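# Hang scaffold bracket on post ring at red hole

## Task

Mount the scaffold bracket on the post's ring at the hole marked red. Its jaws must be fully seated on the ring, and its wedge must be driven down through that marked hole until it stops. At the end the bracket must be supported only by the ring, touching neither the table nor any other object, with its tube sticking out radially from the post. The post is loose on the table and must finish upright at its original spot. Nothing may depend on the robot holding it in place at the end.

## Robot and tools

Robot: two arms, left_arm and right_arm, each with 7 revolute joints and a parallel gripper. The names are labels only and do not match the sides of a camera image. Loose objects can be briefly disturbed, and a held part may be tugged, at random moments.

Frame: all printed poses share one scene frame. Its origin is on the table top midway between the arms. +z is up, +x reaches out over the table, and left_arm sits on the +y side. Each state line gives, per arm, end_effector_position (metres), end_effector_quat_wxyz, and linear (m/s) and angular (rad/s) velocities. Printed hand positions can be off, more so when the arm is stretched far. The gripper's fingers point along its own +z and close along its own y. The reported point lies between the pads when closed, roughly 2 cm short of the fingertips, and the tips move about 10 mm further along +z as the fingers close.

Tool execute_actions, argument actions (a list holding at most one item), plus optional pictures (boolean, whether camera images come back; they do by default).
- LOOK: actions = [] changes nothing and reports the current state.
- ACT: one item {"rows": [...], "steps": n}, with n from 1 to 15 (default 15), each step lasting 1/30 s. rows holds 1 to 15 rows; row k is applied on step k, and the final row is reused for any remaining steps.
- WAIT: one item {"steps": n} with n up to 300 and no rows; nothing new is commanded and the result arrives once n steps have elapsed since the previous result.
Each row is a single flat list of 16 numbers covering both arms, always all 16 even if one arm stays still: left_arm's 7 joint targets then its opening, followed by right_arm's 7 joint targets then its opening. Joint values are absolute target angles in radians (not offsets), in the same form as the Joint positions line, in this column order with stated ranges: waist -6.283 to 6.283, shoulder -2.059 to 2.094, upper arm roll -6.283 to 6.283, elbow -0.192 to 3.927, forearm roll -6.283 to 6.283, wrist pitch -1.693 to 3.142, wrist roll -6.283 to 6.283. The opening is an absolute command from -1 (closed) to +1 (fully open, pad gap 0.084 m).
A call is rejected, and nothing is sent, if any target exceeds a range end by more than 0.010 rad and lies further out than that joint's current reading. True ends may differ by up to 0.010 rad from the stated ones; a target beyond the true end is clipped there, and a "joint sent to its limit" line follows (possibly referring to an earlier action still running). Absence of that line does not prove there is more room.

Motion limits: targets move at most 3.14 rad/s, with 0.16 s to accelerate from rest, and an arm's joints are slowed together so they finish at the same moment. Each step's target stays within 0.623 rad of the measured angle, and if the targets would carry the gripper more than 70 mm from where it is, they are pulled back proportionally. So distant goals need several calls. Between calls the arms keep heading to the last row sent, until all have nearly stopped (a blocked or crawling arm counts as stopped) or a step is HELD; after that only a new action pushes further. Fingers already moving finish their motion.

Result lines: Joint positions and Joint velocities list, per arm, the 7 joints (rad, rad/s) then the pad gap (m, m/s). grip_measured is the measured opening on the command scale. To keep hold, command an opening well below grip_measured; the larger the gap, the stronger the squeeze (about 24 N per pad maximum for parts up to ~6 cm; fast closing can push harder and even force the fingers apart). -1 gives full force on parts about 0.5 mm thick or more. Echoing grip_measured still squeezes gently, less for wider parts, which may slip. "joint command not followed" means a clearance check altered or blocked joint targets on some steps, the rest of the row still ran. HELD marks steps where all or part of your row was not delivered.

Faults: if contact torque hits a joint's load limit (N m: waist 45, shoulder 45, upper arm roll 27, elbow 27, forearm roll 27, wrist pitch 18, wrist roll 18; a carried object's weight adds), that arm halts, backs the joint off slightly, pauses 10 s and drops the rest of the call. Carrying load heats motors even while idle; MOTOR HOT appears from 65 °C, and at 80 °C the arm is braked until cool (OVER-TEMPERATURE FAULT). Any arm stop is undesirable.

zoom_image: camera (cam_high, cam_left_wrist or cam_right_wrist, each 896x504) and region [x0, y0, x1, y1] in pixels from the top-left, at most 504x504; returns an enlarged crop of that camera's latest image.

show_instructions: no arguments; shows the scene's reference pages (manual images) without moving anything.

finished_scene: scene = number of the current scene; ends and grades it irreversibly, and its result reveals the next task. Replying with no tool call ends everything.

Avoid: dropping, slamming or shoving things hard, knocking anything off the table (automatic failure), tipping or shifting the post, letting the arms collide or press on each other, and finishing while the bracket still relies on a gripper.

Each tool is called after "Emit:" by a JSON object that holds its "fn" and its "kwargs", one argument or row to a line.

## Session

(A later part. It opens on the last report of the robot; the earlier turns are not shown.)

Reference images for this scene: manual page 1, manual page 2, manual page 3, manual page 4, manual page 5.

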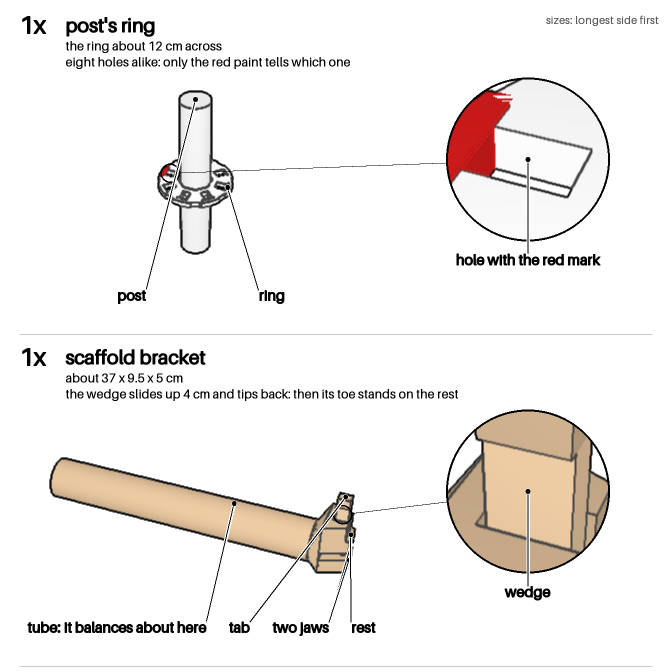

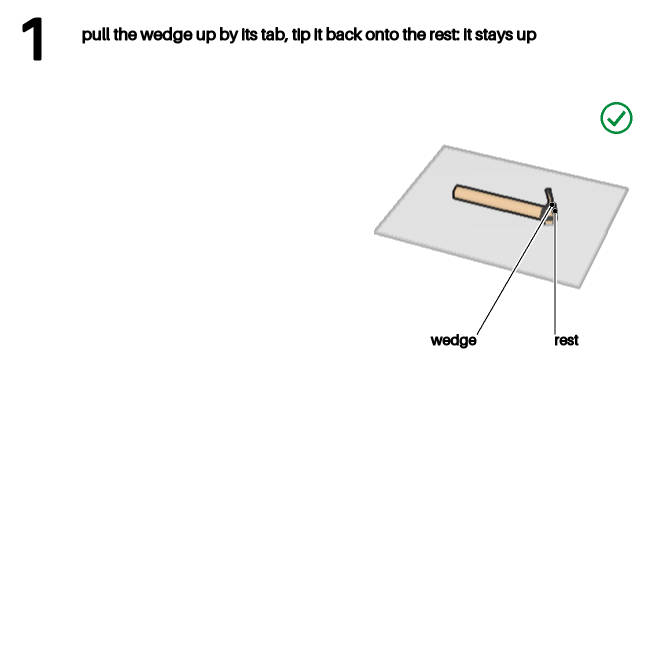

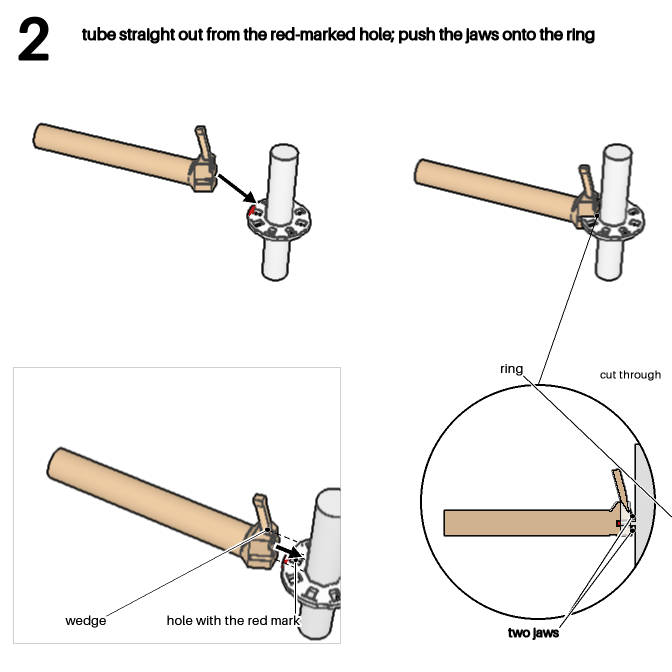

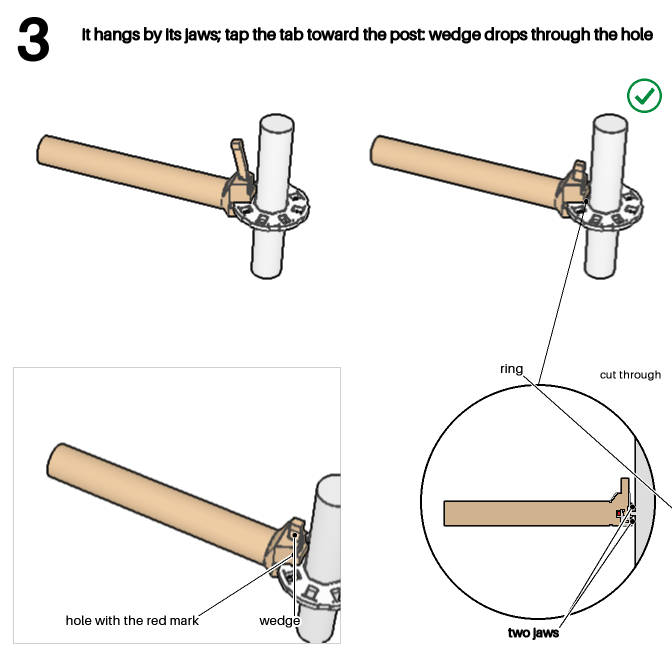

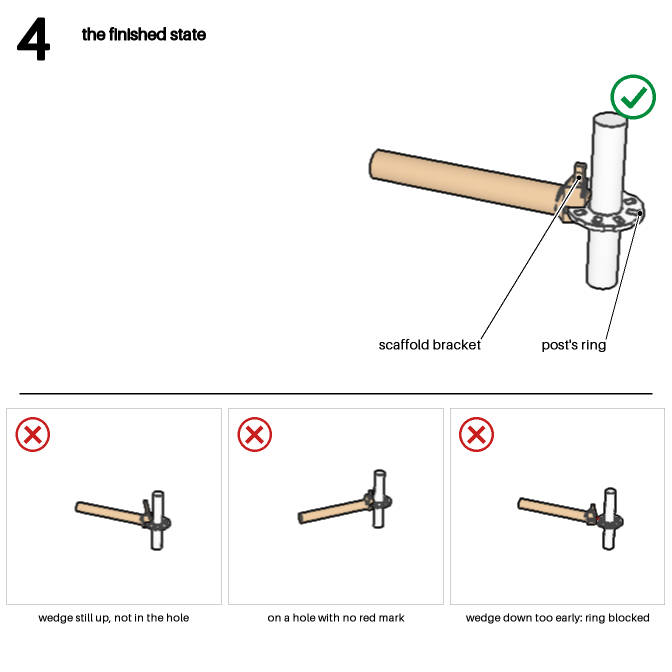

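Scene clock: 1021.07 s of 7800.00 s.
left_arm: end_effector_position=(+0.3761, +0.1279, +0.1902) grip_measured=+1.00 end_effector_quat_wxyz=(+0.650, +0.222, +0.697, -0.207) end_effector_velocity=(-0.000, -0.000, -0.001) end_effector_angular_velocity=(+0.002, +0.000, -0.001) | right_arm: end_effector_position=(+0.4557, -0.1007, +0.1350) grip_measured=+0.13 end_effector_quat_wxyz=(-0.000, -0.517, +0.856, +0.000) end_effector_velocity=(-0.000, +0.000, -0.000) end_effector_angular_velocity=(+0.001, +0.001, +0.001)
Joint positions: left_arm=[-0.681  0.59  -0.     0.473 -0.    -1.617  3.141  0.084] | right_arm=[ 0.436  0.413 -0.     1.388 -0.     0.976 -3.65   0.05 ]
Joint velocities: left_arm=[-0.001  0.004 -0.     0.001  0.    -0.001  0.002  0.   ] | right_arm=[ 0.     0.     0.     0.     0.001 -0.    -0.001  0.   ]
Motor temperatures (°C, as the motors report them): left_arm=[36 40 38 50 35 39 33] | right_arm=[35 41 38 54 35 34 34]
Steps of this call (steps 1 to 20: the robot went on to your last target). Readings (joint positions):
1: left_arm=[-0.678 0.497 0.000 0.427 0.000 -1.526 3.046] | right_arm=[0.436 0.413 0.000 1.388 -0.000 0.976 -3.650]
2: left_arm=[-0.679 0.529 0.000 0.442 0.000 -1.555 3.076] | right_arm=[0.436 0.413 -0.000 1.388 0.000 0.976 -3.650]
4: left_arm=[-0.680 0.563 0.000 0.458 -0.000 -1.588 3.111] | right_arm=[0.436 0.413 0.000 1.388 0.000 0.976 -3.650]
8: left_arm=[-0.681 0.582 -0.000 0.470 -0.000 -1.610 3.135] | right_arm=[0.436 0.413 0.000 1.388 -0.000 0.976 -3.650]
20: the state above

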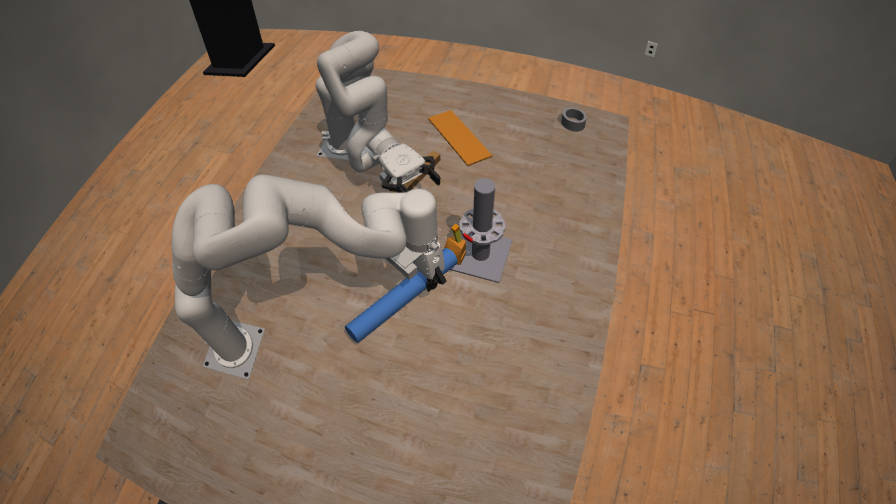

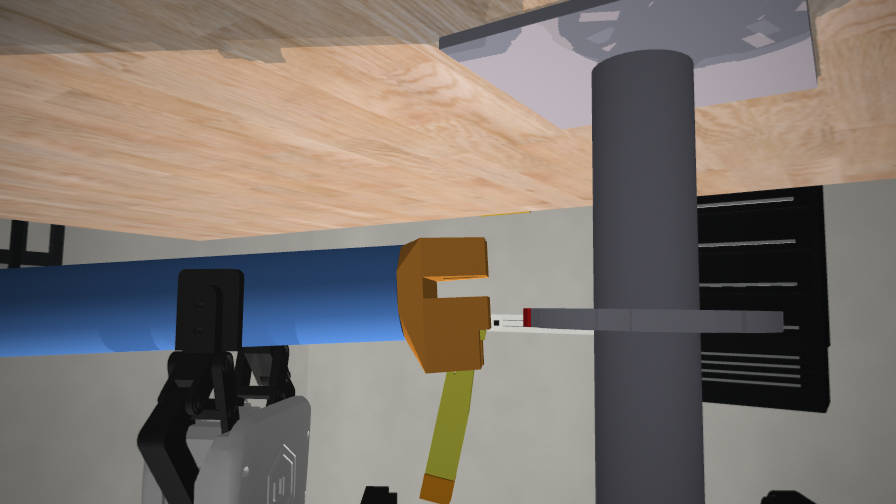

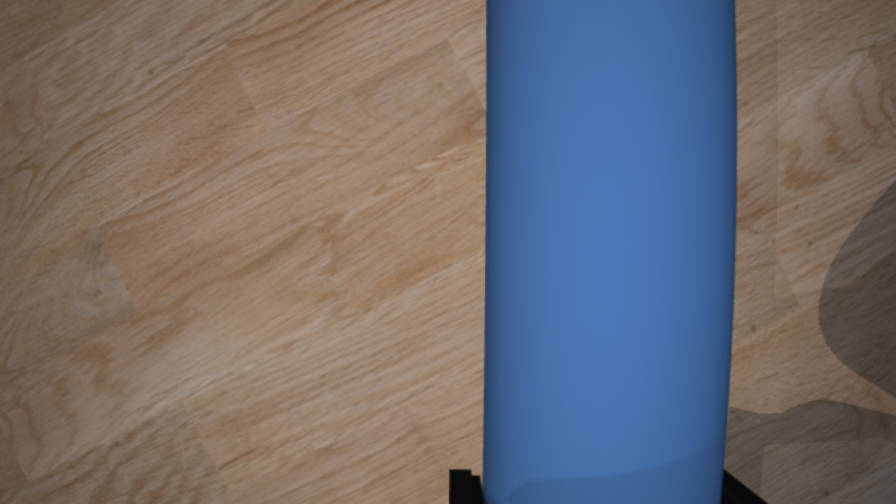

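Emit:
{"fn": "execute_actions", "kwargs": {
  "actions": [
    {"rows":[[-0.681,0.5904,0,0.4736,0,-1.6168,3.1416,1,0.4355,0.4121,0,1.3875,0.0005,0.9747,-3.6501,-0.45],[-0.681,0.5904,0,0.4736,0,-1.6168,3.1416,1,0.4351,0.4104,0,1.3851,0.0018,0.9719,-3.6517,-0.5],[-0.681,0.5904,0,0.4736,0,-1.6168,3.1416,1,0.4346,0.4079,0,1.3813,0.0040,0.9676,-3.6541,-0.55],[-0.681,0.5904,0,0.4736,0,-1.6168,3.1416,1,0.4340,0.4046,0,1.3765,0.0067,0.9621,-3.6572,-0.6],[-0.681,0.5904,0,0.4736,0,-1.6168,3.1416,1,0.4332,0.4007,0,1.3708,0.0099,0.9556,-3.6608,-0.6],[-0.681,0.5904,0,0.4736,0,-1.6168,3.1416,1,0.4323,0.3964,0,1.3645,0.0134,0.9484,-3.6648,-0.6],[-0.681,0.5904,0,0.4736,0,-1.6168,3.1416,1,0.4314,0.3919,0,1.3579,0.0171,0.9408,-3.6691,-0.6],[-0.681,0.5904,0,0.4736,0,-1.6168,3.1416,1,0.4305,0.3872,0,1.3511,0.0209,0.9331,-3.6734,-0.6],[-0.681,0.5904,0,0.4736,0,-1.6168,3.1416,1,0.4296,0.3827,0,1.3445,0.0246,0.9255,-3.6777,-0.6],[-0.681,0.5904,0,0.4736,0,-1.6168,3.1416,1,0.4287,0.3784,0,1.3382,0.0281,0.9183,-3.6817,-0.6],[-0.681,0.5904,0,0.4736,0,-1.6168,3.1416,1,0.4279,0.3745,0,1.3325,0.0313,0.9118,-3.6853,-0.6],[-0.681,0.5904,0,0.4736,0,-1.6168,3.1416,1,0.4273,0.3712,0,1.3277,0.0340,0.9063,-3.6884,-0.6],[-0.681,0.5904,0,0.4736,0,-1.6168,3.1416,1,0.4268,0.3687,0,1.3239,0.0362,0.9020,-3.6908,-0.6],[-0.681,0.5904,0,0.4736,0,-1.6168,3.1416,1,0.4264,0.3670,0,1.3215,0.0375,0.8992,-3.6924,-0.6],[-0.681,0.5904,0,0.4736,0,-1.6168,3.1416,1,0.4263,0.3664,0,1.3206,0.0380,0.8982,-3.6929,-0.6]],"steps":15}
  ],
  "pictures": false
}}

Emit:
{"fn": "execute_actions", "kwargs": {
  "actions": [
    {"steps":12}
  ]
}}

Emit:
{"fn": "zoom_image", "kwargs": {
  "camera": "cam_left_wrist",
  "region": [380, 240, 620, 420]
}}

Scene clock: 1130.17 s of 7800.00 s.
left_arm: end_effector_position=(+0.3761, +0.1279, +0.1900) grip_measured=+1.00 end_effector_quat_wxyz=(+0.649, +0.222, +0.697, -0.207) end_effector_velocity=(-0.000, -0.000, -0.000) end_effector_angular_velocity=(-0.000, +0.001, -0.000) | right_arm: end_effector_position=(+0.4553, -0.1007, +0.1396) grip_measured=+0.13 end_effector_quat_wxyz=(+0.024, -0.520, +0.854, +0.013) end_effector_velocity=(-0.001, -0.001, +0.010) end_effector_angular_velocity=(+0.093, -0.058, +0.016)
Joint positions: left_arm=[-0.681  0.59  -0.     0.474 -0.    -1.617  3.142  0.084] | right_arm=[ 0.428  0.373 -0.     1.331  0.032  0.911 -3.686  0.05 ]
Joint velocities: left_arm=[ 0.     0.    -0.001 -0.001  0.    -0.    -0.001 -0.   ] | right_arm=[-0.016 -0.082 -0.001 -0.118  0.065 -0.134 -0.074  0.   ]
Motor temperatures (°C, as the motors report them): left_arm=[36 39 38 46 35 39 33] | right_arm=[35 42 38 54 35 34 34]
Steps of this call (steps 1 to 15: the robot went on to your last target; steps 16 to 90: nothing new was sent; then 105.60 s passed at rest; steps 91 to 105: all 15 steps of this action). Readings (joint positions):
91: left_arm=[-0.681 0.590 -0.000 0.474 0.000 -1.617 3.142] | right_arm=[0.436 0.413 0.000 1.388 0.000 0.976 -3.650]
92: left_arm=[-0.681 0.590 -0.000 0.474 -0.000 -1.617 3.142] | right_arm=[0.436 0.413 0.000 1.388 0.000 0.975 -3.650]
94: left_arm=[-0.681 0.590 -0.000 0.474 0.000 -1.617 3.142] | right_arm=[0.435 0.411 0.000 1.386 0.002 0.972 -3.651]
98: left_arm=[-0.681 0.590 -0.000 0.474 -0.000 -1.617 3.142] | right_arm=[0.433 0.401 0.000 1.370 0.010 0.955 -3.661]
105: the state above

Scene clock: 1130.57 s of 7800.00 s.
left_arm: end_effector_position=(+0.3761, +0.1279, +0.1900) grip_measured=+1.00 end_effector_quat_wxyz=(+0.649, +0.222, +0.697, -0.207) end_effector_velocity=(-0.001, +0.000, -0.001) end_effector_angular_velocity=(+0.002, +0.001, -0.000) | right_arm: end_effector_position=(+0.4551, -0.1006, +0.1401) grip_measured=+0.13 end_effector_quat_wxyz=(+0.028, -0.521, +0.853, +0.015) end_effector_velocity=(+0.001, -0.000, +0.001) end_effector_angular_velocity=(+0.002, -0.002, -0.003)
Joint positions: left_arm=[-0.681  0.59  -0.     0.474 -0.    -1.617  3.142  0.084] | right_arm=[ 0.426  0.367  0.     1.321  0.038  0.898 -3.693  0.05 ]
Joint velocities: left_arm=[-0.001  0.     0.001 -0.002  0.    -0.     0.     0.   ] | right_arm=[-0.001 -0.001 -0.001 -0.     0.001 -0.002 -0.    -0.   ]
Motor temperatures (°C, as the motors report them): left_arm=[36 39 38 46 35 39 33] | right_arm=[35 42 38 54 35 34 34]
Steps of this call (steps 1 to 12: the robot went on to your last target). Readings (joint positions):
1: left_arm=[-0.681 0.590 -0.000 0.474 0.000 -1.617 3.142] | right_arm=[0.427 0.371 -0.000 1.328 0.034 0.907 -3.688]
2: left_arm=[-0.681 0.590 0.000 0.474 0.000 -1.617 3.142] | right_arm=[0.427 0.369 -0.000 1.326 0.035 0.904 -3.690]
4: left_arm=[-0.681 0.590 0.000 0.474 -0.000 -1.617 3.142] | right_arm=[0.427 0.368 -0.000 1.323 0.037 0.901 -3.691]
8: left_arm=[-0.681 0.590 -0.000 0.474 -0.000 -1.617 3.142] | right_arm=[0.426 0.367 0.000 1.321 0.038 0.899 -3.693]
12: the state above

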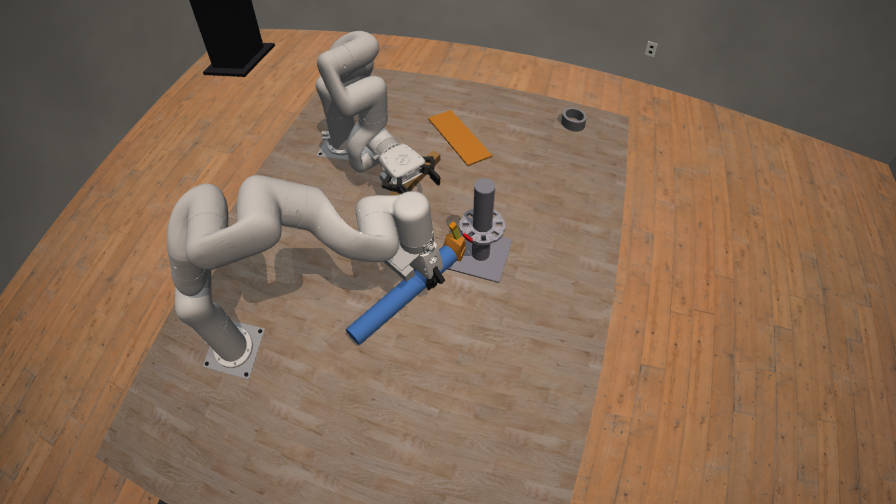

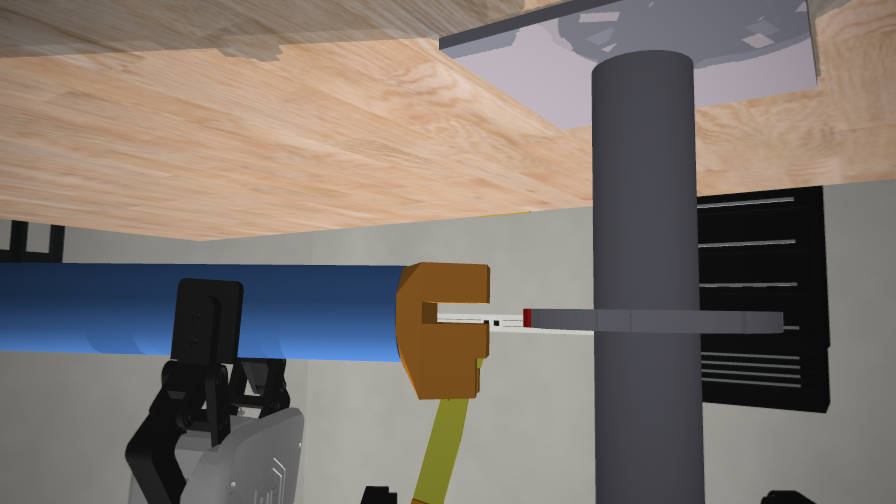

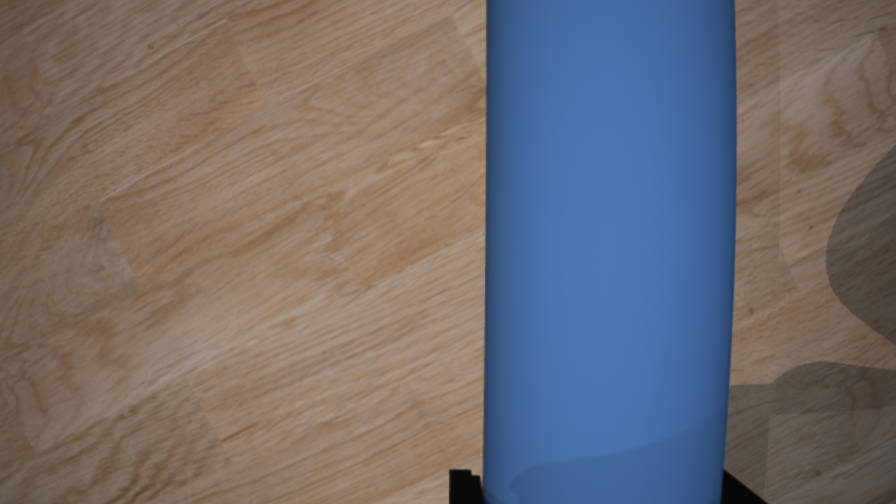

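Region (380, 240, 620, 420) of cam_left_wrist's 896x504 image, scaled by 2.100, with more detail than that image has; it fills the top 378 rows of this view, and the rest is white.

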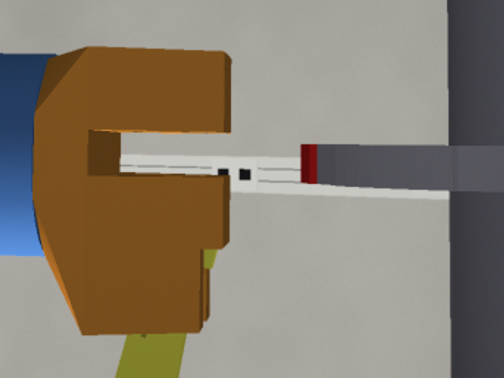

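Emit:
{"fn": "execute_actions", "kwargs": {
  "actions": [
    {"rows":[[-0.681,0.5904,0,0.4736,0,-1.6168,3.1416,1,0.4265,0.3669,0,1.3214,0.0380,0.8985,-3.6927,-0.6],[-0.681,0.5904,0,0.4736,0,-1.6168,3.1416,1,0.4269,0.3681,0,1.3235,0.0380,0.8994,-3.6923,-0.6],[-0.681,0.5904,0,0.4736,0,-1.6168,3.1416,1,0.4276,0.3701,0,1.3268,0.0379,0.9007,-3.6916,-0.6],[-0.681,0.5904,0,0.4736,0,-1.6168,3.1416,1,0.4285,0.3726,0,1.3310,0.0379,0.9024,-3.6907,-0.6],[-0.681,0.5904,0,0.4736,0,-1.6168,3.1416,1,0.4296,0.3756,0,1.3360,0.0378,0.9043,-3.6896,-0.6],[-0.681,0.5904,0,0.4736,0,-1.6168,3.1416,1,0.4308,0.3789,0,1.3415,0.0377,0.9065,-3.6884,-0.6],[-0.681,0.5904,0,0.4736,0,-1.6168,3.1416,1,0.4321,0.3824,0,1.3474,0.0376,0.9089,-3.6871,-0.6],[-0.681,0.5904,0,0.4736,0,-1.6168,3.1416,1,0.4333,0.3860,0,1.3533,0.0376,0.9112,-3.6859,-0.6],[-0.681,0.5904,0,0.4736,0,-1.6168,3.1416,1,0.4346,0.3895,0,1.3592,0.0375,0.9136,-3.6846,-0.6],[-0.681,0.5904,0,0.4736,0,-1.6168,3.1416,1,0.4358,0.3928,0,1.3647,0.0374,0.9158,-3.6834,-0.6],[-0.681,0.5904,0,0.4736,0,-1.6168,3.1416,1,0.4369,0.3958,0,1.3697,0.0373,0.9177,-3.6823,-0.6],[-0.681,0.5904,0,0.4736,0,-1.6168,3.1416,1,0.4378,0.3983,0,1.3739,0.0373,0.9194,-3.6814,-0.6],[-0.681,0.5904,0,0.4736,0,-1.6168,3.1416,1,0.4385,0.4003,0,1.3772,0.0372,0.9207,-3.6807,-0.6],[-0.681,0.5904,0,0.4736,0,-1.6168,3.1416,1,0.4389,0.4015,0,1.3793,0.0372,0.9216,-3.6803,-0.6],[-0.681,0.5904,0,0.4736,0,-1.6168,3.1416,1,0.4391,0.4020,0,1.3801,0.0372,0.9219,-3.6801,-0.6]],"steps":15}
  ],
  "pictures": false
}}

Emit:
{"fn": "execute_actions", "kwargs": {
  "actions": [
    {"steps":12}
  ]
}}

Emit:
{"fn": "zoom_image", "kwargs": {
  "camera": "cam_left_wrist",
  "region": [430, 260, 610, 380]
}}

Scene clock: 1184.00 s of 7800.00 s.
left_arm: end_effector_position=(+0.3761, +0.1279, +0.1900) grip_measured=+1.00 end_effector_quat_wxyz=(+0.649, +0.222, +0.697, -0.207) end_effector_velocity=(-0.000, -0.001, -0.000) end_effector_angular_velocity=(+0.001, -0.000, -0.001) | right_arm: end_effector_position=(+0.4602, -0.0894, +0.1420) grip_measured=+0.13 end_effector_quat_wxyz=(+0.028, -0.522, +0.852, +0.016) end_effector_velocity=(+0.009, +0.023, +0.003) end_effector_angular_velocity=(+0.001, +0.001, +0.004)
Joint positions: left_arm=[-0.681  0.59  -0.     0.474  0.    -1.617  3.142  0.084] | right_arm=[ 0.437  0.397  0.     1.371  0.037  0.918 -3.682  0.05 ]
Joint velocities: left_arm=[-0.001 -0.     0.    -0.    -0.    -0.     0.001  0.   ] | right_arm=[ 0.023  0.062  0.001  0.102 -0.001  0.04   0.021 -0.   ]
Motor temperatures (°C, as the motors report them): left_arm=[36 39 38 46 35 39 33] | right_arm=[35 42 38 55 35 34 34]
Steps of this call (steps 1 to 30: the robot went on to your last target; steps 31 to 90: nothing new was sent; then 49.93 s passed at rest; steps 91 to 105: all 15 steps of this action). Readings (joint positions):
91: left_arm=[-0.681 0.590 0.000 0.474 0.000 -1.617 3.142] | right_arm=[0.426 0.366 -0.000 1.321 0.038 0.898 -3.693]
92: left_arm=[-0.681 0.590 0.000 0.474 -0.000 -1.617 3.142] | right_arm=[0.426 0.367 -0.000 1.321 0.038 0.898 -3.693]
94: left_arm=[-0.681 0.590 0.000 0.474 -0.000 -1.617 3.142] | right_arm=[0.427 0.368 -0.000 1.323 0.038 0.899 -3.692]
98: left_arm=[-0.681 0.590 -0.000 0.474 0.000 -1.617 3.142] | right_arm=[0.430 0.376 -0.000 1.337 0.038 0.905 -3.689]
105: the state above

Scene clock: 1184.40 s of 7800.00 s.
left_arm: end_effector_position=(+0.3761, +0.1279, +0.1900) grip_measured=+1.00 end_effector_quat_wxyz=(+0.649, +0.222, +0.697, -0.207) end_effector_velocity=(-0.000, -0.000, -0.000) end_effector_angular_velocity=(-0.000, +0.001, -0.000) | right_arm: end_effector_position=(+0.4613, -0.0879, +0.1423) grip_measured=+0.13 end_effector_quat_wxyz=(+0.028, -0.522, +0.853, +0.016) end_effector_velocity=(-0.001, +0.002, +0.001) end_effector_angular_velocity=(+0.002, +0.000, +0.003)
Joint positions: left_arm=[-0.681  0.59  -0.     0.474 -0.    -1.617  3.142  0.084] | right_arm=[ 0.439  0.402 -0.     1.38   0.037  0.922 -3.68   0.05 ]
Joint velocities: left_arm=[-0.    -0.    -0.001 -0.001 -0.     0.    -0.001 -0.   ] | right_arm=[0.002 0.    0.002 0.001 0.001 0.    0.001 0.   ]
Motor temperatures (°C, as the motors report them): left_arm=[36 39 38 46 35 39 33] | right_arm=[35 42 38 55 35 34 34]
Steps of this call (steps 1 to 12: the robot went on to your last target). Readings (joint positions):
1: left_arm=[-0.681 0.590 -0.000 0.474 0.000 -1.617 3.142] | right_arm=[0.438 0.398 0.000 1.374 0.037 0.919 -3.681]
2: left_arm=[-0.681 0.590 -0.000 0.474 -0.000 -1.617 3.142] | right_arm=[0.438 0.400 0.000 1.376 0.037 0.920 -3.681]
4: left_arm=[-0.681 0.590 0.000 0.474 -0.000 -1.617 3.142] | right_arm=[0.439 0.401 0.000 1.378 0.037 0.921 -3.681]
8: left_arm=[-0.681 0.590 0.000 0.474 0.000 -1.617 3.142] | right_arm=[0.439 0.402 -0.000 1.379 0.037 0.922 -3.680]
12: the state above

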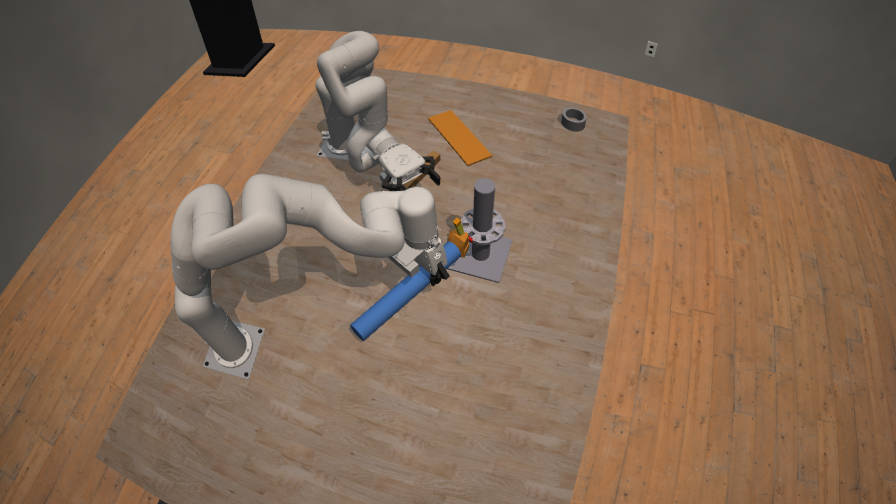

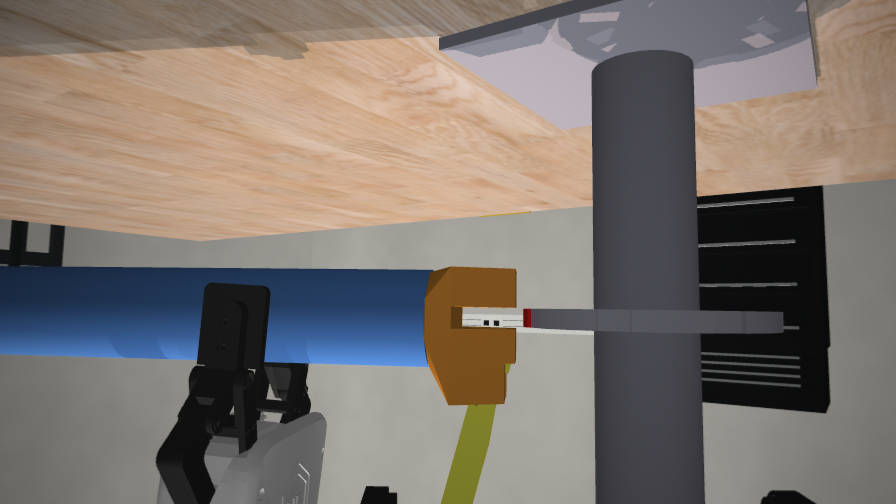

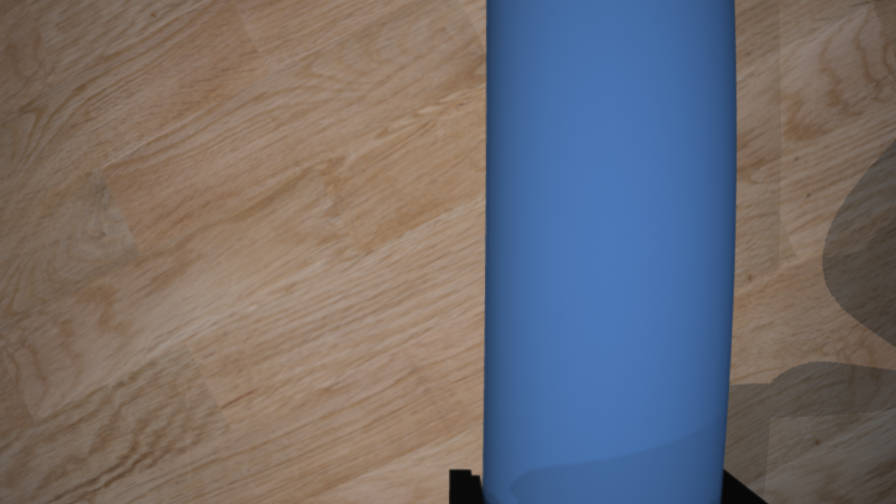

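Region (430, 260, 610, 380) of cam_left_wrist's 896x504 image, scaled by 2.800, with more detail than that image has.

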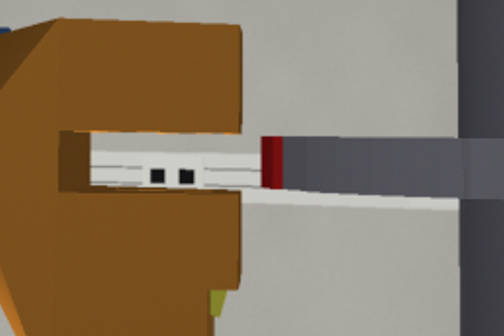

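Emit:
{"fn": "execute_actions", "kwargs": {
  "actions": []
}}

Scene clock: 1208.97 s of 7800.00 s.
left_arm: end_effector_position=(+0.3761, +0.1279, +0.1900) grip_measured=+1.00 end_effector_quat_wxyz=(+0.649, +0.222, +0.697, -0.207) end_effector_velocity=(+0.000, +0.000, -0.000) end_effector_angular_velocity=(+0.001, +0.001, +0.001) | right_arm: end_effector_position=(+0.4612, -0.0878, +0.1423) grip_measured=+0.13 end_effector_quat_wxyz=(+0.028, -0.522, +0.853, +0.016) end_effector_velocity=(+0.000, +0.000, +0.000) end_effector_angular_velocity=(-0.001, -0.001, +0.002)
Joint positions: left_arm=[-0.681  0.59  -0.     0.474 -0.    -1.617  3.142  0.084] | right_arm=[ 0.439  0.402 -0.     1.38   0.037  0.922 -3.68   0.05 ]
Joint velocities: left_arm=[ 0.001  0.    -0.    -0.001  0.     0.    -0.    -0.   ] | right_arm=[ 0.001 -0.    -0.    -0.    -0.001 -0.    -0.001 -0.   ]
Motor temperatures (°C, as the motors report them): left_arm=[36 39 38 46 35 39 33] | right_arm=[35 42 38 55 35 34 34]
Steps of this call (steps 1 to 15: the robot went on to your last target; steps 16 to 90: nothing new was sent; then 21.57 s passed at rest). Readings (joint positions):
1: left_arm=[-0.681 0.590 0.000 0.474 -0.000 -1.617 3.142] | right_arm=[0.439 0.402 -0.000 1.380 0.037 0.922 -3.680]
2: left_arm=[-0.681 0.590 0.000 0.474 0.000 -1.617 3.142] | right_arm=[0.439 0.402 0.000 1.380 0.037 0.922 -3.680]
4: left_arm=[-0.681 0.590 -0.000 0.474 -0.000 -1.617 3.142] | right_arm=[0.439 0.402 0.000 1.380 0.037 0.922 -3.680]
8: left_arm=[-0.681 0.590 -0.000 0.474 -0.000 -1.617 3.142] | right_arm=[0.439 0.402 -0.000 1.380 0.037 0.922 -3.680]
90: the state above
All arms were judged still, so your last target was given up. Only a new action makes them travel on or press farther. Fingers that are still opening or closing keep moving.

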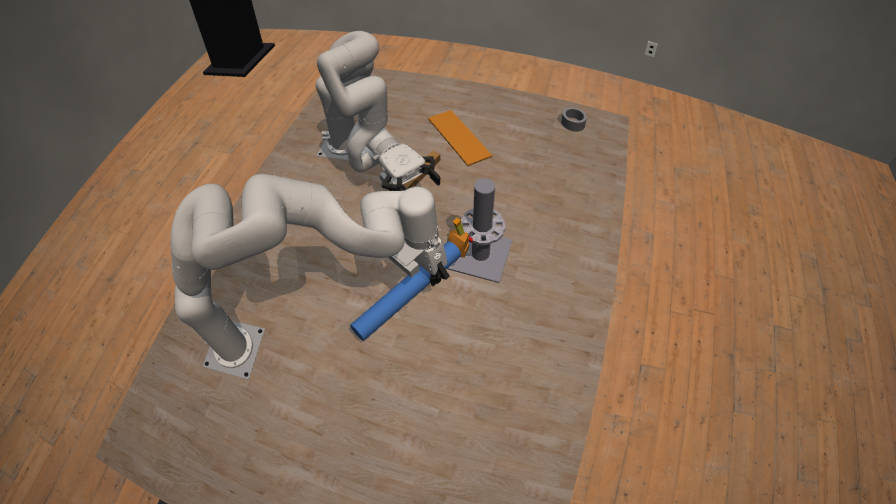

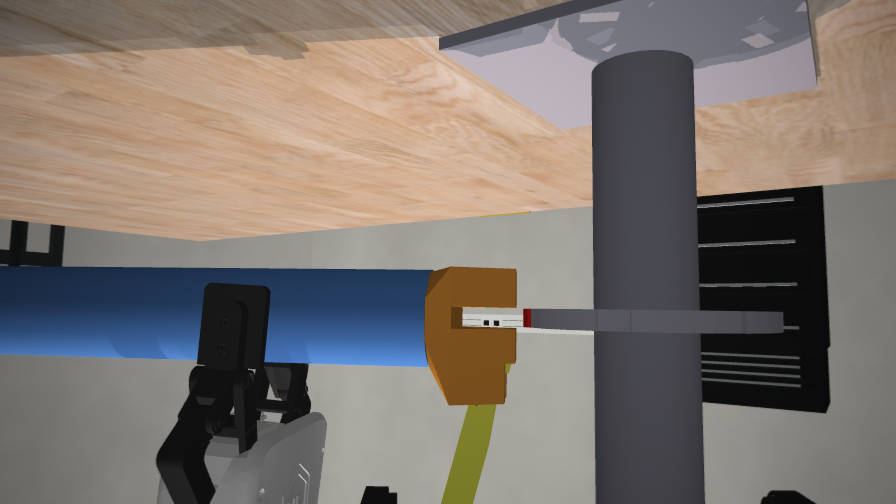

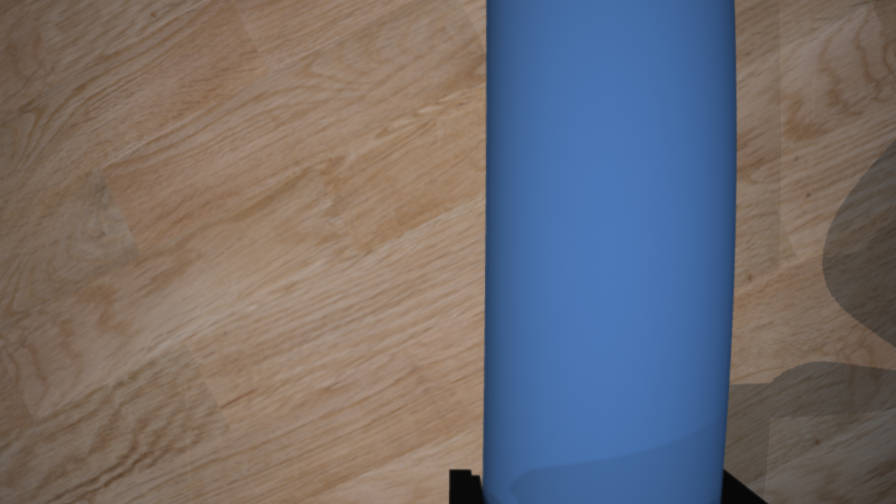

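Emit:
{"fn": "execute_actions", "kwargs": {
  "actions": [
    {"rows": [[-0.681,0.5904,0,0.4736,0,-1.6168,3.1416,1,0.4396,0.4035,0,1.3824,0.0372,0.9227,-3.6796,-0.6],[-0.681,0.5904,0,0.4736,0,-1.6168,3.1416,1,0.4401,0.4052,0,1.3850,0.0371,0.9235,-3.6791,-0.6],[-0.681,0.5904,0,0.4736,0,-1.6168,3.1416,1,0.4407,0.4074,0,1.3883,0.0371,0.9246,-3.6785,-0.6],[-0.681,0.5904,0,0.4736,0,-1.6168,3.1416,1,0.4415,0.4100,0,1.3922,0.0370,0.9259,-3.6777,-0.6],[-0.681,0.5904,0,0.4736,0,-1.6168,3.1416,1,0.4424,0.4129,0,1.3966,0.0370,0.9274,-3.6768,-0.6],[-0.681,0.5904,0,0.4736,0,-1.6168,3.1416,1,0.4433,0.4160,0,1.4012,0.0369,0.9289,-3.6759,-0.6],[-0.681,0.5904,0,0.4736,0,-1.6168,3.1416,1,0.4442,0.4190,0,1.4058,0.0369,0.9305,-3.6750,-0.6],[-0.681,0.5904,0,0.4736,0,-1.6168,3.1416,1,0.4451,0.4221,0,1.4104,0.0368,0.9320,-3.6741,-0.6],[-0.681,0.5904,0,0.4736,0,-1.6168,3.1416,1,0.4460,0.4250,0,1.4148,0.0368,0.9335,-3.6732,-0.6],[-0.681,0.5904,0,0.4736,0,-1.6168,3.1416,1,0.4468,0.4276,0,1.4187,0.0367,0.9348,-3.6724,-0.6],[-0.681,0.5904,0,0.4736,0,-1.6168,3.1416,1,0.4474,0.4298,0,1.4220,0.0367,0.9359,-3.6718,-0.6],[-0.681,0.5904,0,0.4736,0,-1.6168,3.1416,1,0.4479,0.4315,0,1.4246,0.0366,0.9367,-3.6713,-0.6],[-0.681,0.5904,0,0.4736,0,-1.6168,3.1416,1,0.4483,0.4326,0,1.4263,0.0366,0.9373,-3.6709,-0.6],[-0.681,0.5904,0,0.4736,0,-1.6168,3.1416,1,0.4484,0.4330,0,1.4269,0.0366,0.9375,-3.6708,-0.6]], "steps": 15}
  ],
  "pictures": false
}}

Emit:
{"fn": "execute_actions", "kwargs": {
  "actions": [
    {"steps": 15}
  ]
}}

Scene clock: 1233.20 s of 7800.00 s.
left_arm: end_effector_position=(+0.3761, +0.1279, +0.1900) grip_measured=+1.00 end_effector_quat_wxyz=(+0.649, +0.222, +0.697, -0.207) end_effector_velocity=(+0.000, +0.000, -0.000) end_effector_angular_velocity=(+0.001, -0.001, +0.000) | right_arm: end_effector_position=(+0.4656, -0.0787, +0.1423) grip_measured=+0.13 end_effector_quat_wxyz=(+0.028, -0.522, +0.852, +0.016) end_effector_velocity=(+0.006, +0.012, +0.000) end_effector_angular_velocity=(+0.000, +0.000, +0.001)
Joint positions: left_arm=[-0.681  0.59   0.     0.474  0.    -1.617  3.142  0.084] | right_arm=[ 0.448  0.43   0.     1.422  0.037  0.936 -3.672  0.05 ]
Joint velocities: left_arm=[ 0.001  0.    -0.    -0.     0.     0.     0.001  0.   ] | right_arm=[ 0.012  0.038 -0.001  0.058 -0.001  0.019  0.011 -0.   ]
Motor temperatures (°C, as the motors report them): left_arm=[36 39 38 46 35 39 33] | right_arm=[35 42 38 55 35 34 34]
Steps of this call (steps 1 to 90: nothing new was sent; then 20.73 s passed at rest; steps 91 to 105: all 15 steps of this action). Readings (joint positions):
91: left_arm=[-0.681 0.590 0.000 0.474 -0.000 -1.617 3.142] | right_arm=[0.439 0.402 -0.000 1.380 0.037 0.922 -3.680]
92: left_arm=[-0.681 0.590 0.000 0.474 -0.000 -1.617 3.142] | right_arm=[0.439 0.402 -0.000 1.381 0.037 0.922 -3.680]
94: left_arm=[-0.681 0.590 -0.000 0.474 0.000 -1.617 3.142] | right_arm=[0.440 0.404 -0.000 1.384 0.037 0.923 -3.679]
98: left_arm=[-0.681 0.590 0.000 0.474 -0.000 -1.617 3.142] | right_arm=[0.442 0.413 -0.000 1.397 0.037 0.927 -3.677]
105: the state above

Scene clock: 1233.70 s of 7800.00 s.
left_arm: end_effector_position=(+0.3761, +0.1279, +0.1900) grip_measured=+1.00 end_effector_quat_wxyz=(+0.649, +0.222, +0.697, -0.207) end_effector_velocity=(-0.000, -0.000, -0.000) end_effector_angular_velocity=(+0.001, +0.001, -0.001) | right_arm: end_effector_position=(+0.4662, -0.0779, +0.1424) grip_measured=+0.13 end_effector_quat_wxyz=(+0.028, -0.522, +0.852, +0.016) end_effector_velocity=(-0.000, +0.001, -0.000) end_effector_angular_velocity=(+0.000, +0.000, +0.001)
Joint positions: left_arm=[-0.681  0.59  -0.     0.474  0.    -1.617  3.142  0.084] | right_arm=[ 0.448  0.433  0.     1.427  0.037  0.938 -3.671  0.05 ]
Joint velocities: left_arm=[-0.001 -0.    -0.    -0.001 -0.     0.     0.     0.   ] | right_arm=[ 0.001  0.    -0.     0.     0.    -0.    -0.    -0.   ]
Motor temperatures (°C, as the motors report them): left_arm=[36 39 38 46 35 39 33] | right_arm=[35 42 38 55 35 34 34]
Steps of this call (steps 1 to 15: the robot went on to your last target). Readings (joint positions):
1: left_arm=[-0.681 0.590 0.000 0.474 -0.000 -1.617 3.142] | right_arm=[0.448 0.431 0.000 1.424 0.037 0.936 -3.671]
2: left_arm=[-0.681 0.590 0.000 0.474 -0.000 -1.617 3.142] | right_arm=[0.448 0.432 0.000 1.425 0.037 0.937 -3.671]
4: left_arm=[-0.681 0.590 -0.000 0.474 0.000 -1.617 3.142] | right_arm=[0.448 0.432 0.000 1.426 0.037 0.937 -3.671]
8: left_arm=[-0.681 0.590 -0.000 0.474 0.000 -1.617 3.142] | right_arm=[0.448 0.433 -0.000 1.427 0.037 0.937 -3.671]
15: the state above
All arms were judged still, so your last target was given up. Only a new action makes them travel on or press farther. Fingers that are still opening or closing keep moving.

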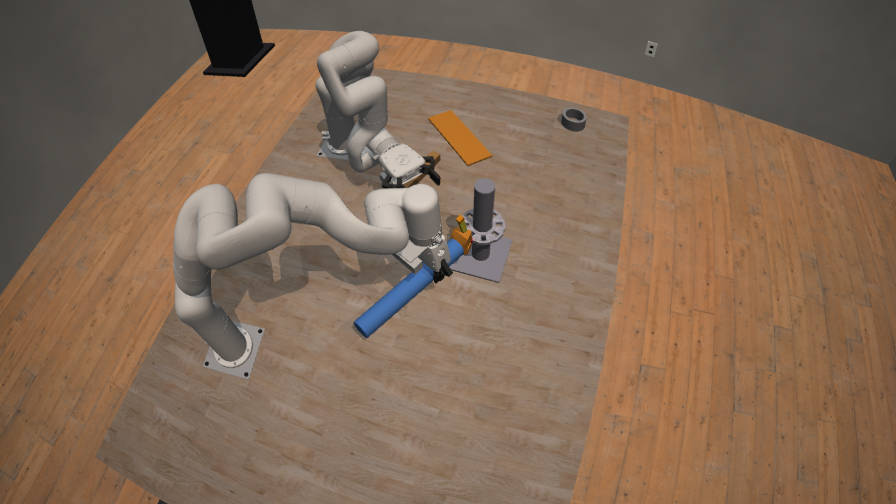

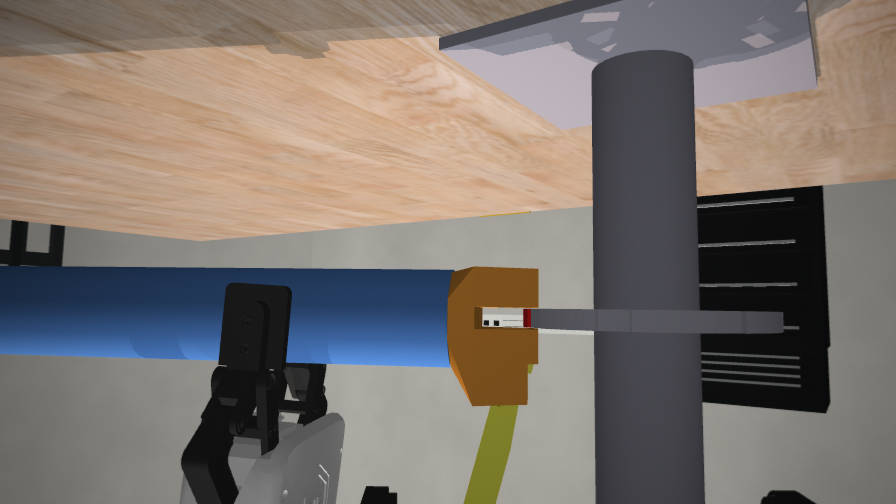

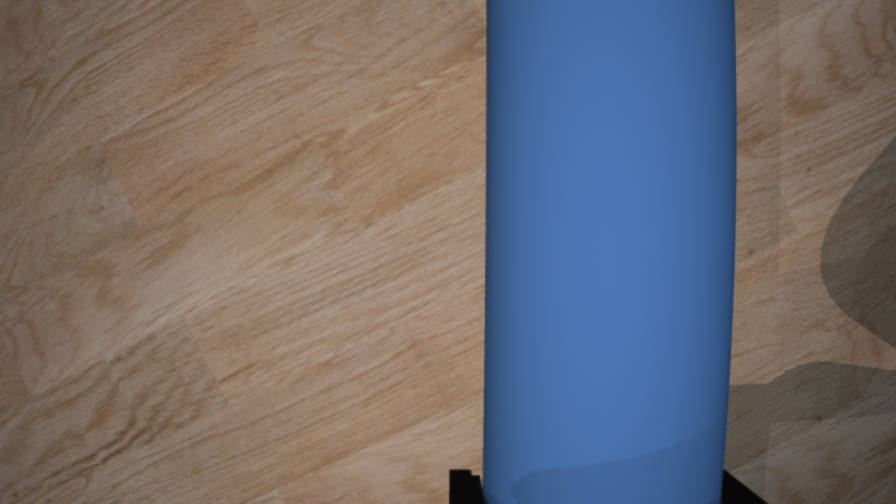

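Emit:
{"fn": "execute_actions", "kwargs": {
  "actions": [
    {"rows": [[-0.681,0.5904,0,0.4736,0,-1.6168,3.1416,1,0.4486,0.4337,0,1.4279,0.0366,0.9378,-3.6706,-0.6],[-0.681,0.5904,0,0.4736,0,-1.6168,3.1416,1,0.4491,0.4355,0,1.4307,0.0365,0.9388,-3.6701,-0.6],[-0.681,0.5904,0,0.4736,0,-1.6168,3.1416,1,0.4500,0.4384,0,1.4351,0.0365,0.9403,-3.6692,-0.6],[-0.681,0.5904,0,0.4736,0,-1.6168,3.1416,1,0.4511,0.4421,0,1.4407,0.0364,0.9422,-3.6681,-0.6],[-0.681,0.5904,0,0.4736,0,-1.6168,3.1416,1,0.4523,0.4464,0,1.4473,0.0363,0.9444,-3.6669,-0.6],[-0.681,0.5904,0,0.4736,0,-1.6168,3.1416,1,0.4538,0.4513,0,1.4547,0.0362,0.9470,-3.6654,-0.6],[-0.681,0.5904,0,0.4736,0,-1.6168,3.1416,1,0.4552,0.4564,0,1.4626,0.0361,0.9497,-3.6640,-0.6],[-0.681,0.5904,0,0.4736,0,-1.6168,3.1416,1,0.4568,0.4617,0,1.4707,0.0360,0.9524,-3.6624,-0.6],[-0.681,0.5904,0,0.4736,0,-1.6168,3.1416,1,0.4582,0.4668,0,1.4786,0.0359,0.9552,-3.6610,-0.6],[-0.681,0.5904,0,0.4736,0,-1.6168,3.1416,1,0.4597,0.4718,0,1.4862,0.0358,0.9578,-3.6595,-0.6],[-0.681,0.5904,0,0.4736,0,-1.6168,3.1416,1,0.4609,0.4762,0,1.4931,0.0357,0.9602,-3.6583,-0.6],[-0.681,0.5904,0,0.4736,0,-1.6168,3.1416,1,0.4620,0.4800,0,1.4990,0.0356,0.9623,-3.6572,-0.6],[-0.681,0.5904,0,0.4736,0,-1.6168,3.1416,1,0.4629,0.4830,0,1.5036,0.0356,0.9639,-3.6563,-0.6],[-0.681,0.5904,0,0.4736,0,-1.6168,3.1416,1,0.4634,0.4849,0,1.5066,0.0355,0.9649,-3.6558,-0.6],[-0.681,0.5904,0,0.4736,0,-1.6168,3.1416,1,0.4636,0.4856,0,1.5076,0.0355,0.9653,-3.6556,-0.6]], "steps": 15}
  ],
  "pictures": false
}}

Emit:
{"fn": "execute_actions", "kwargs": {
  "actions": [
    {"steps": 15}
  ]
}}

Scene clock: 1264.93 s of 7800.00 s.
left_arm: end_effector_position=(+0.3761, +0.1279, +0.1900) grip_measured=+1.00 end_effector_quat_wxyz=(+0.649, +0.222, +0.697, -0.207) end_effector_velocity=(+0.000, +0.000, -0.000) end_effector_angular_velocity=(+0.001, +0.000, +0.001) | right_arm: end_effector_position=(+0.4727, -0.0636, +0.1423) grip_measured=+0.13 end_effector_quat_wxyz=(+0.028, -0.523, +0.852, +0.016) end_effector_velocity=(+0.013, +0.030, -0.000) end_effector_angular_velocity=(+0.001, +0.000, +0.006)
Joint positions: left_arm=[-0.681  0.59  -0.     0.474  0.    -1.617  3.142  0.084] | right_arm=[ 0.462  0.478  0.001  1.495  0.036  0.961 -3.658  0.05 ]
Joint velocities: left_arm=[ 0.001  0.     0.    -0.001  0.     0.     0.001  0.   ] | right_arm=[ 0.028  0.094  0.001  0.144 -0.002  0.049  0.025 -0.   ]
Motor temperatures (°C, as the motors report them): left_arm=[36 39 38 46 35 39 33] | right_arm=[35 42 38 56 35 34 34]
Steps of this call (steps 1 to 90: nothing new was sent; then 27.73 s passed at rest; steps 91 to 105: all 15 steps of this action). Readings (joint positions):
91: left_arm=[-0.681 0.590 -0.000 0.474 0.000 -1.617 3.142] | right_arm=[0.448 0.433 -0.000 1.427 0.037 0.938 -3.671]
92: left_arm=[-0.681 0.590 0.000 0.474 -0.000 -1.617 3.142] | right_arm=[0.448 0.433 -0.000 1.427 0.037 0.938 -3.671]
94: left_arm=[-0.681 0.590 -0.000 0.474 -0.000 -1.617 3.142] | right_arm=[0.449 0.435 -0.000 1.430 0.037 0.939 -3.670]
98: left_arm=[-0.681 0.590 0.000 0.474 -0.000 -1.617 3.142] | right_arm=[0.452 0.447 -0.000 1.448 0.036 0.945 -3.667]
105: the state above

Scene clock: 1265.43 s of 7800.00 s.
left_arm: end_effector_position=(+0.3761, +0.1279, +0.1900) grip_measured=+1.00 end_effector_quat_wxyz=(+0.649, +0.222, +0.697, -0.207) end_effector_velocity=(+0.000, -0.000, +0.000) end_effector_angular_velocity=(+0.000, -0.001, -0.000) | right_arm: end_effector_position=(+0.4741, -0.0615, +0.1424) grip_measured=+0.13 end_effector_quat_wxyz=(+0.028, -0.523, +0.852, +0.016) end_effector_velocity=(-0.000, +0.001, -0.000) end_effector_angular_velocity=(-0.000, +0.001, +0.001)
Joint positions: left_arm=[-0.681  0.59  -0.     0.474 -0.    -1.617  3.142  0.084] | right_arm=[ 0.464  0.486  0.     1.507  0.036  0.965 -3.656  0.05 ]
Joint velocities: left_arm=[-0.001 -0.     0.     0.001 -0.     0.     0.    -0.   ] | right_arm=[ 0.001  0.001  0.001  0.001 -0.     0.     0.001 -0.   ]
Motor temperatures (°C, as the motors report them): left_arm=[36 39 38 46 35 39 33] | right_arm=[35 42 38 56 35 34 34]
Steps of this call (steps 1 to 15: the robot went on to your last target). Readings (joint positions):
1: left_arm=[-0.681 0.590 -0.000 0.474 -0.000 -1.617 3.142] | right_arm=[0.462 0.480 0.001 1.499 0.036 0.962 -3.657]
2: left_arm=[-0.681 0.590 -0.000 0.474 0.000 -1.617 3.142] | right_arm=[0.463 0.482 0.001 1.502 0.036 0.963 -3.657]
4: left_arm=[-0.681 0.590 0.000 0.474 -0.000 -1.617 3.142] | right_arm=[0.463 0.484 0.000 1.505 0.036 0.964 -3.656]
8: left_arm=[-0.681 0.590 -0.000 0.474 -0.000 -1.617 3.142] | right_arm=[0.463 0.485 -0.000 1.507 0.035 0.965 -3.656]
15: the state above

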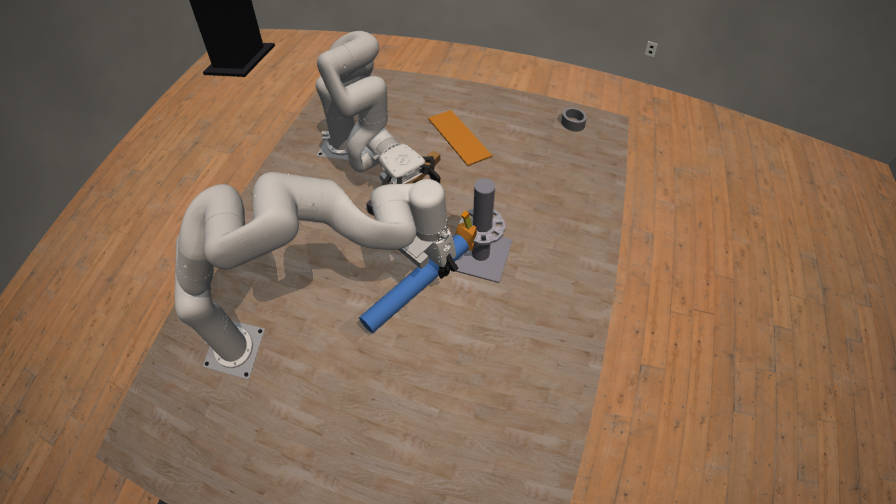

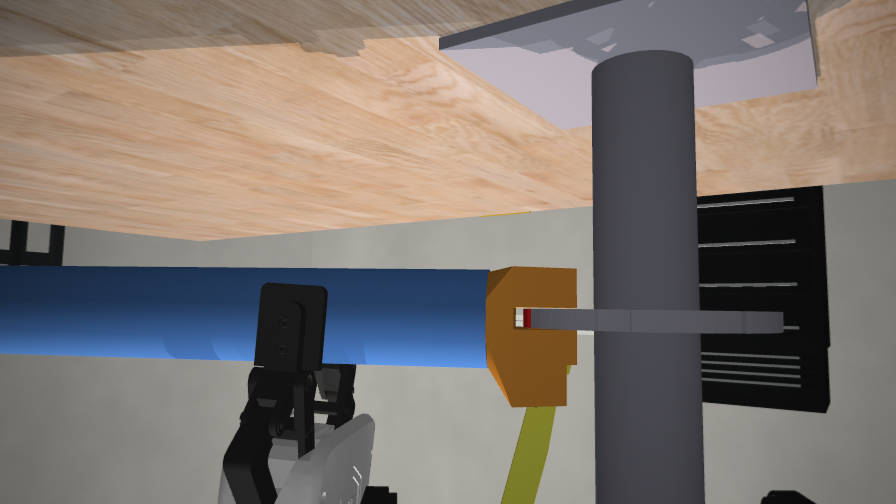

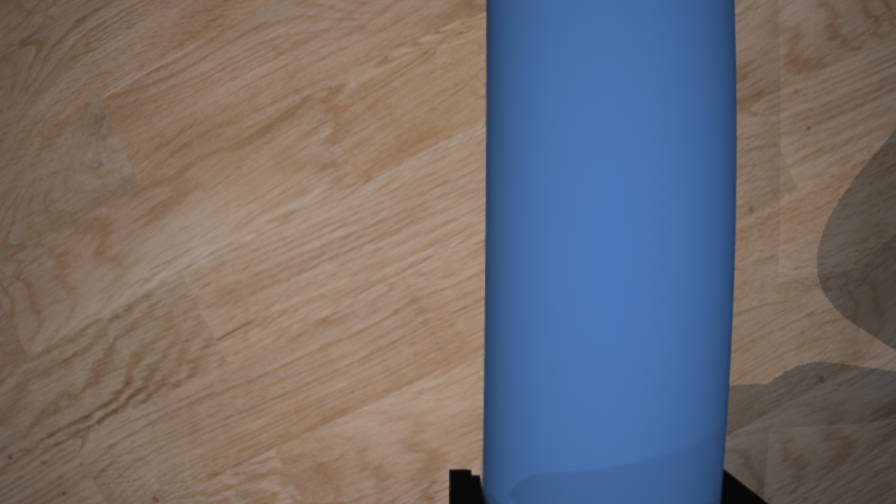

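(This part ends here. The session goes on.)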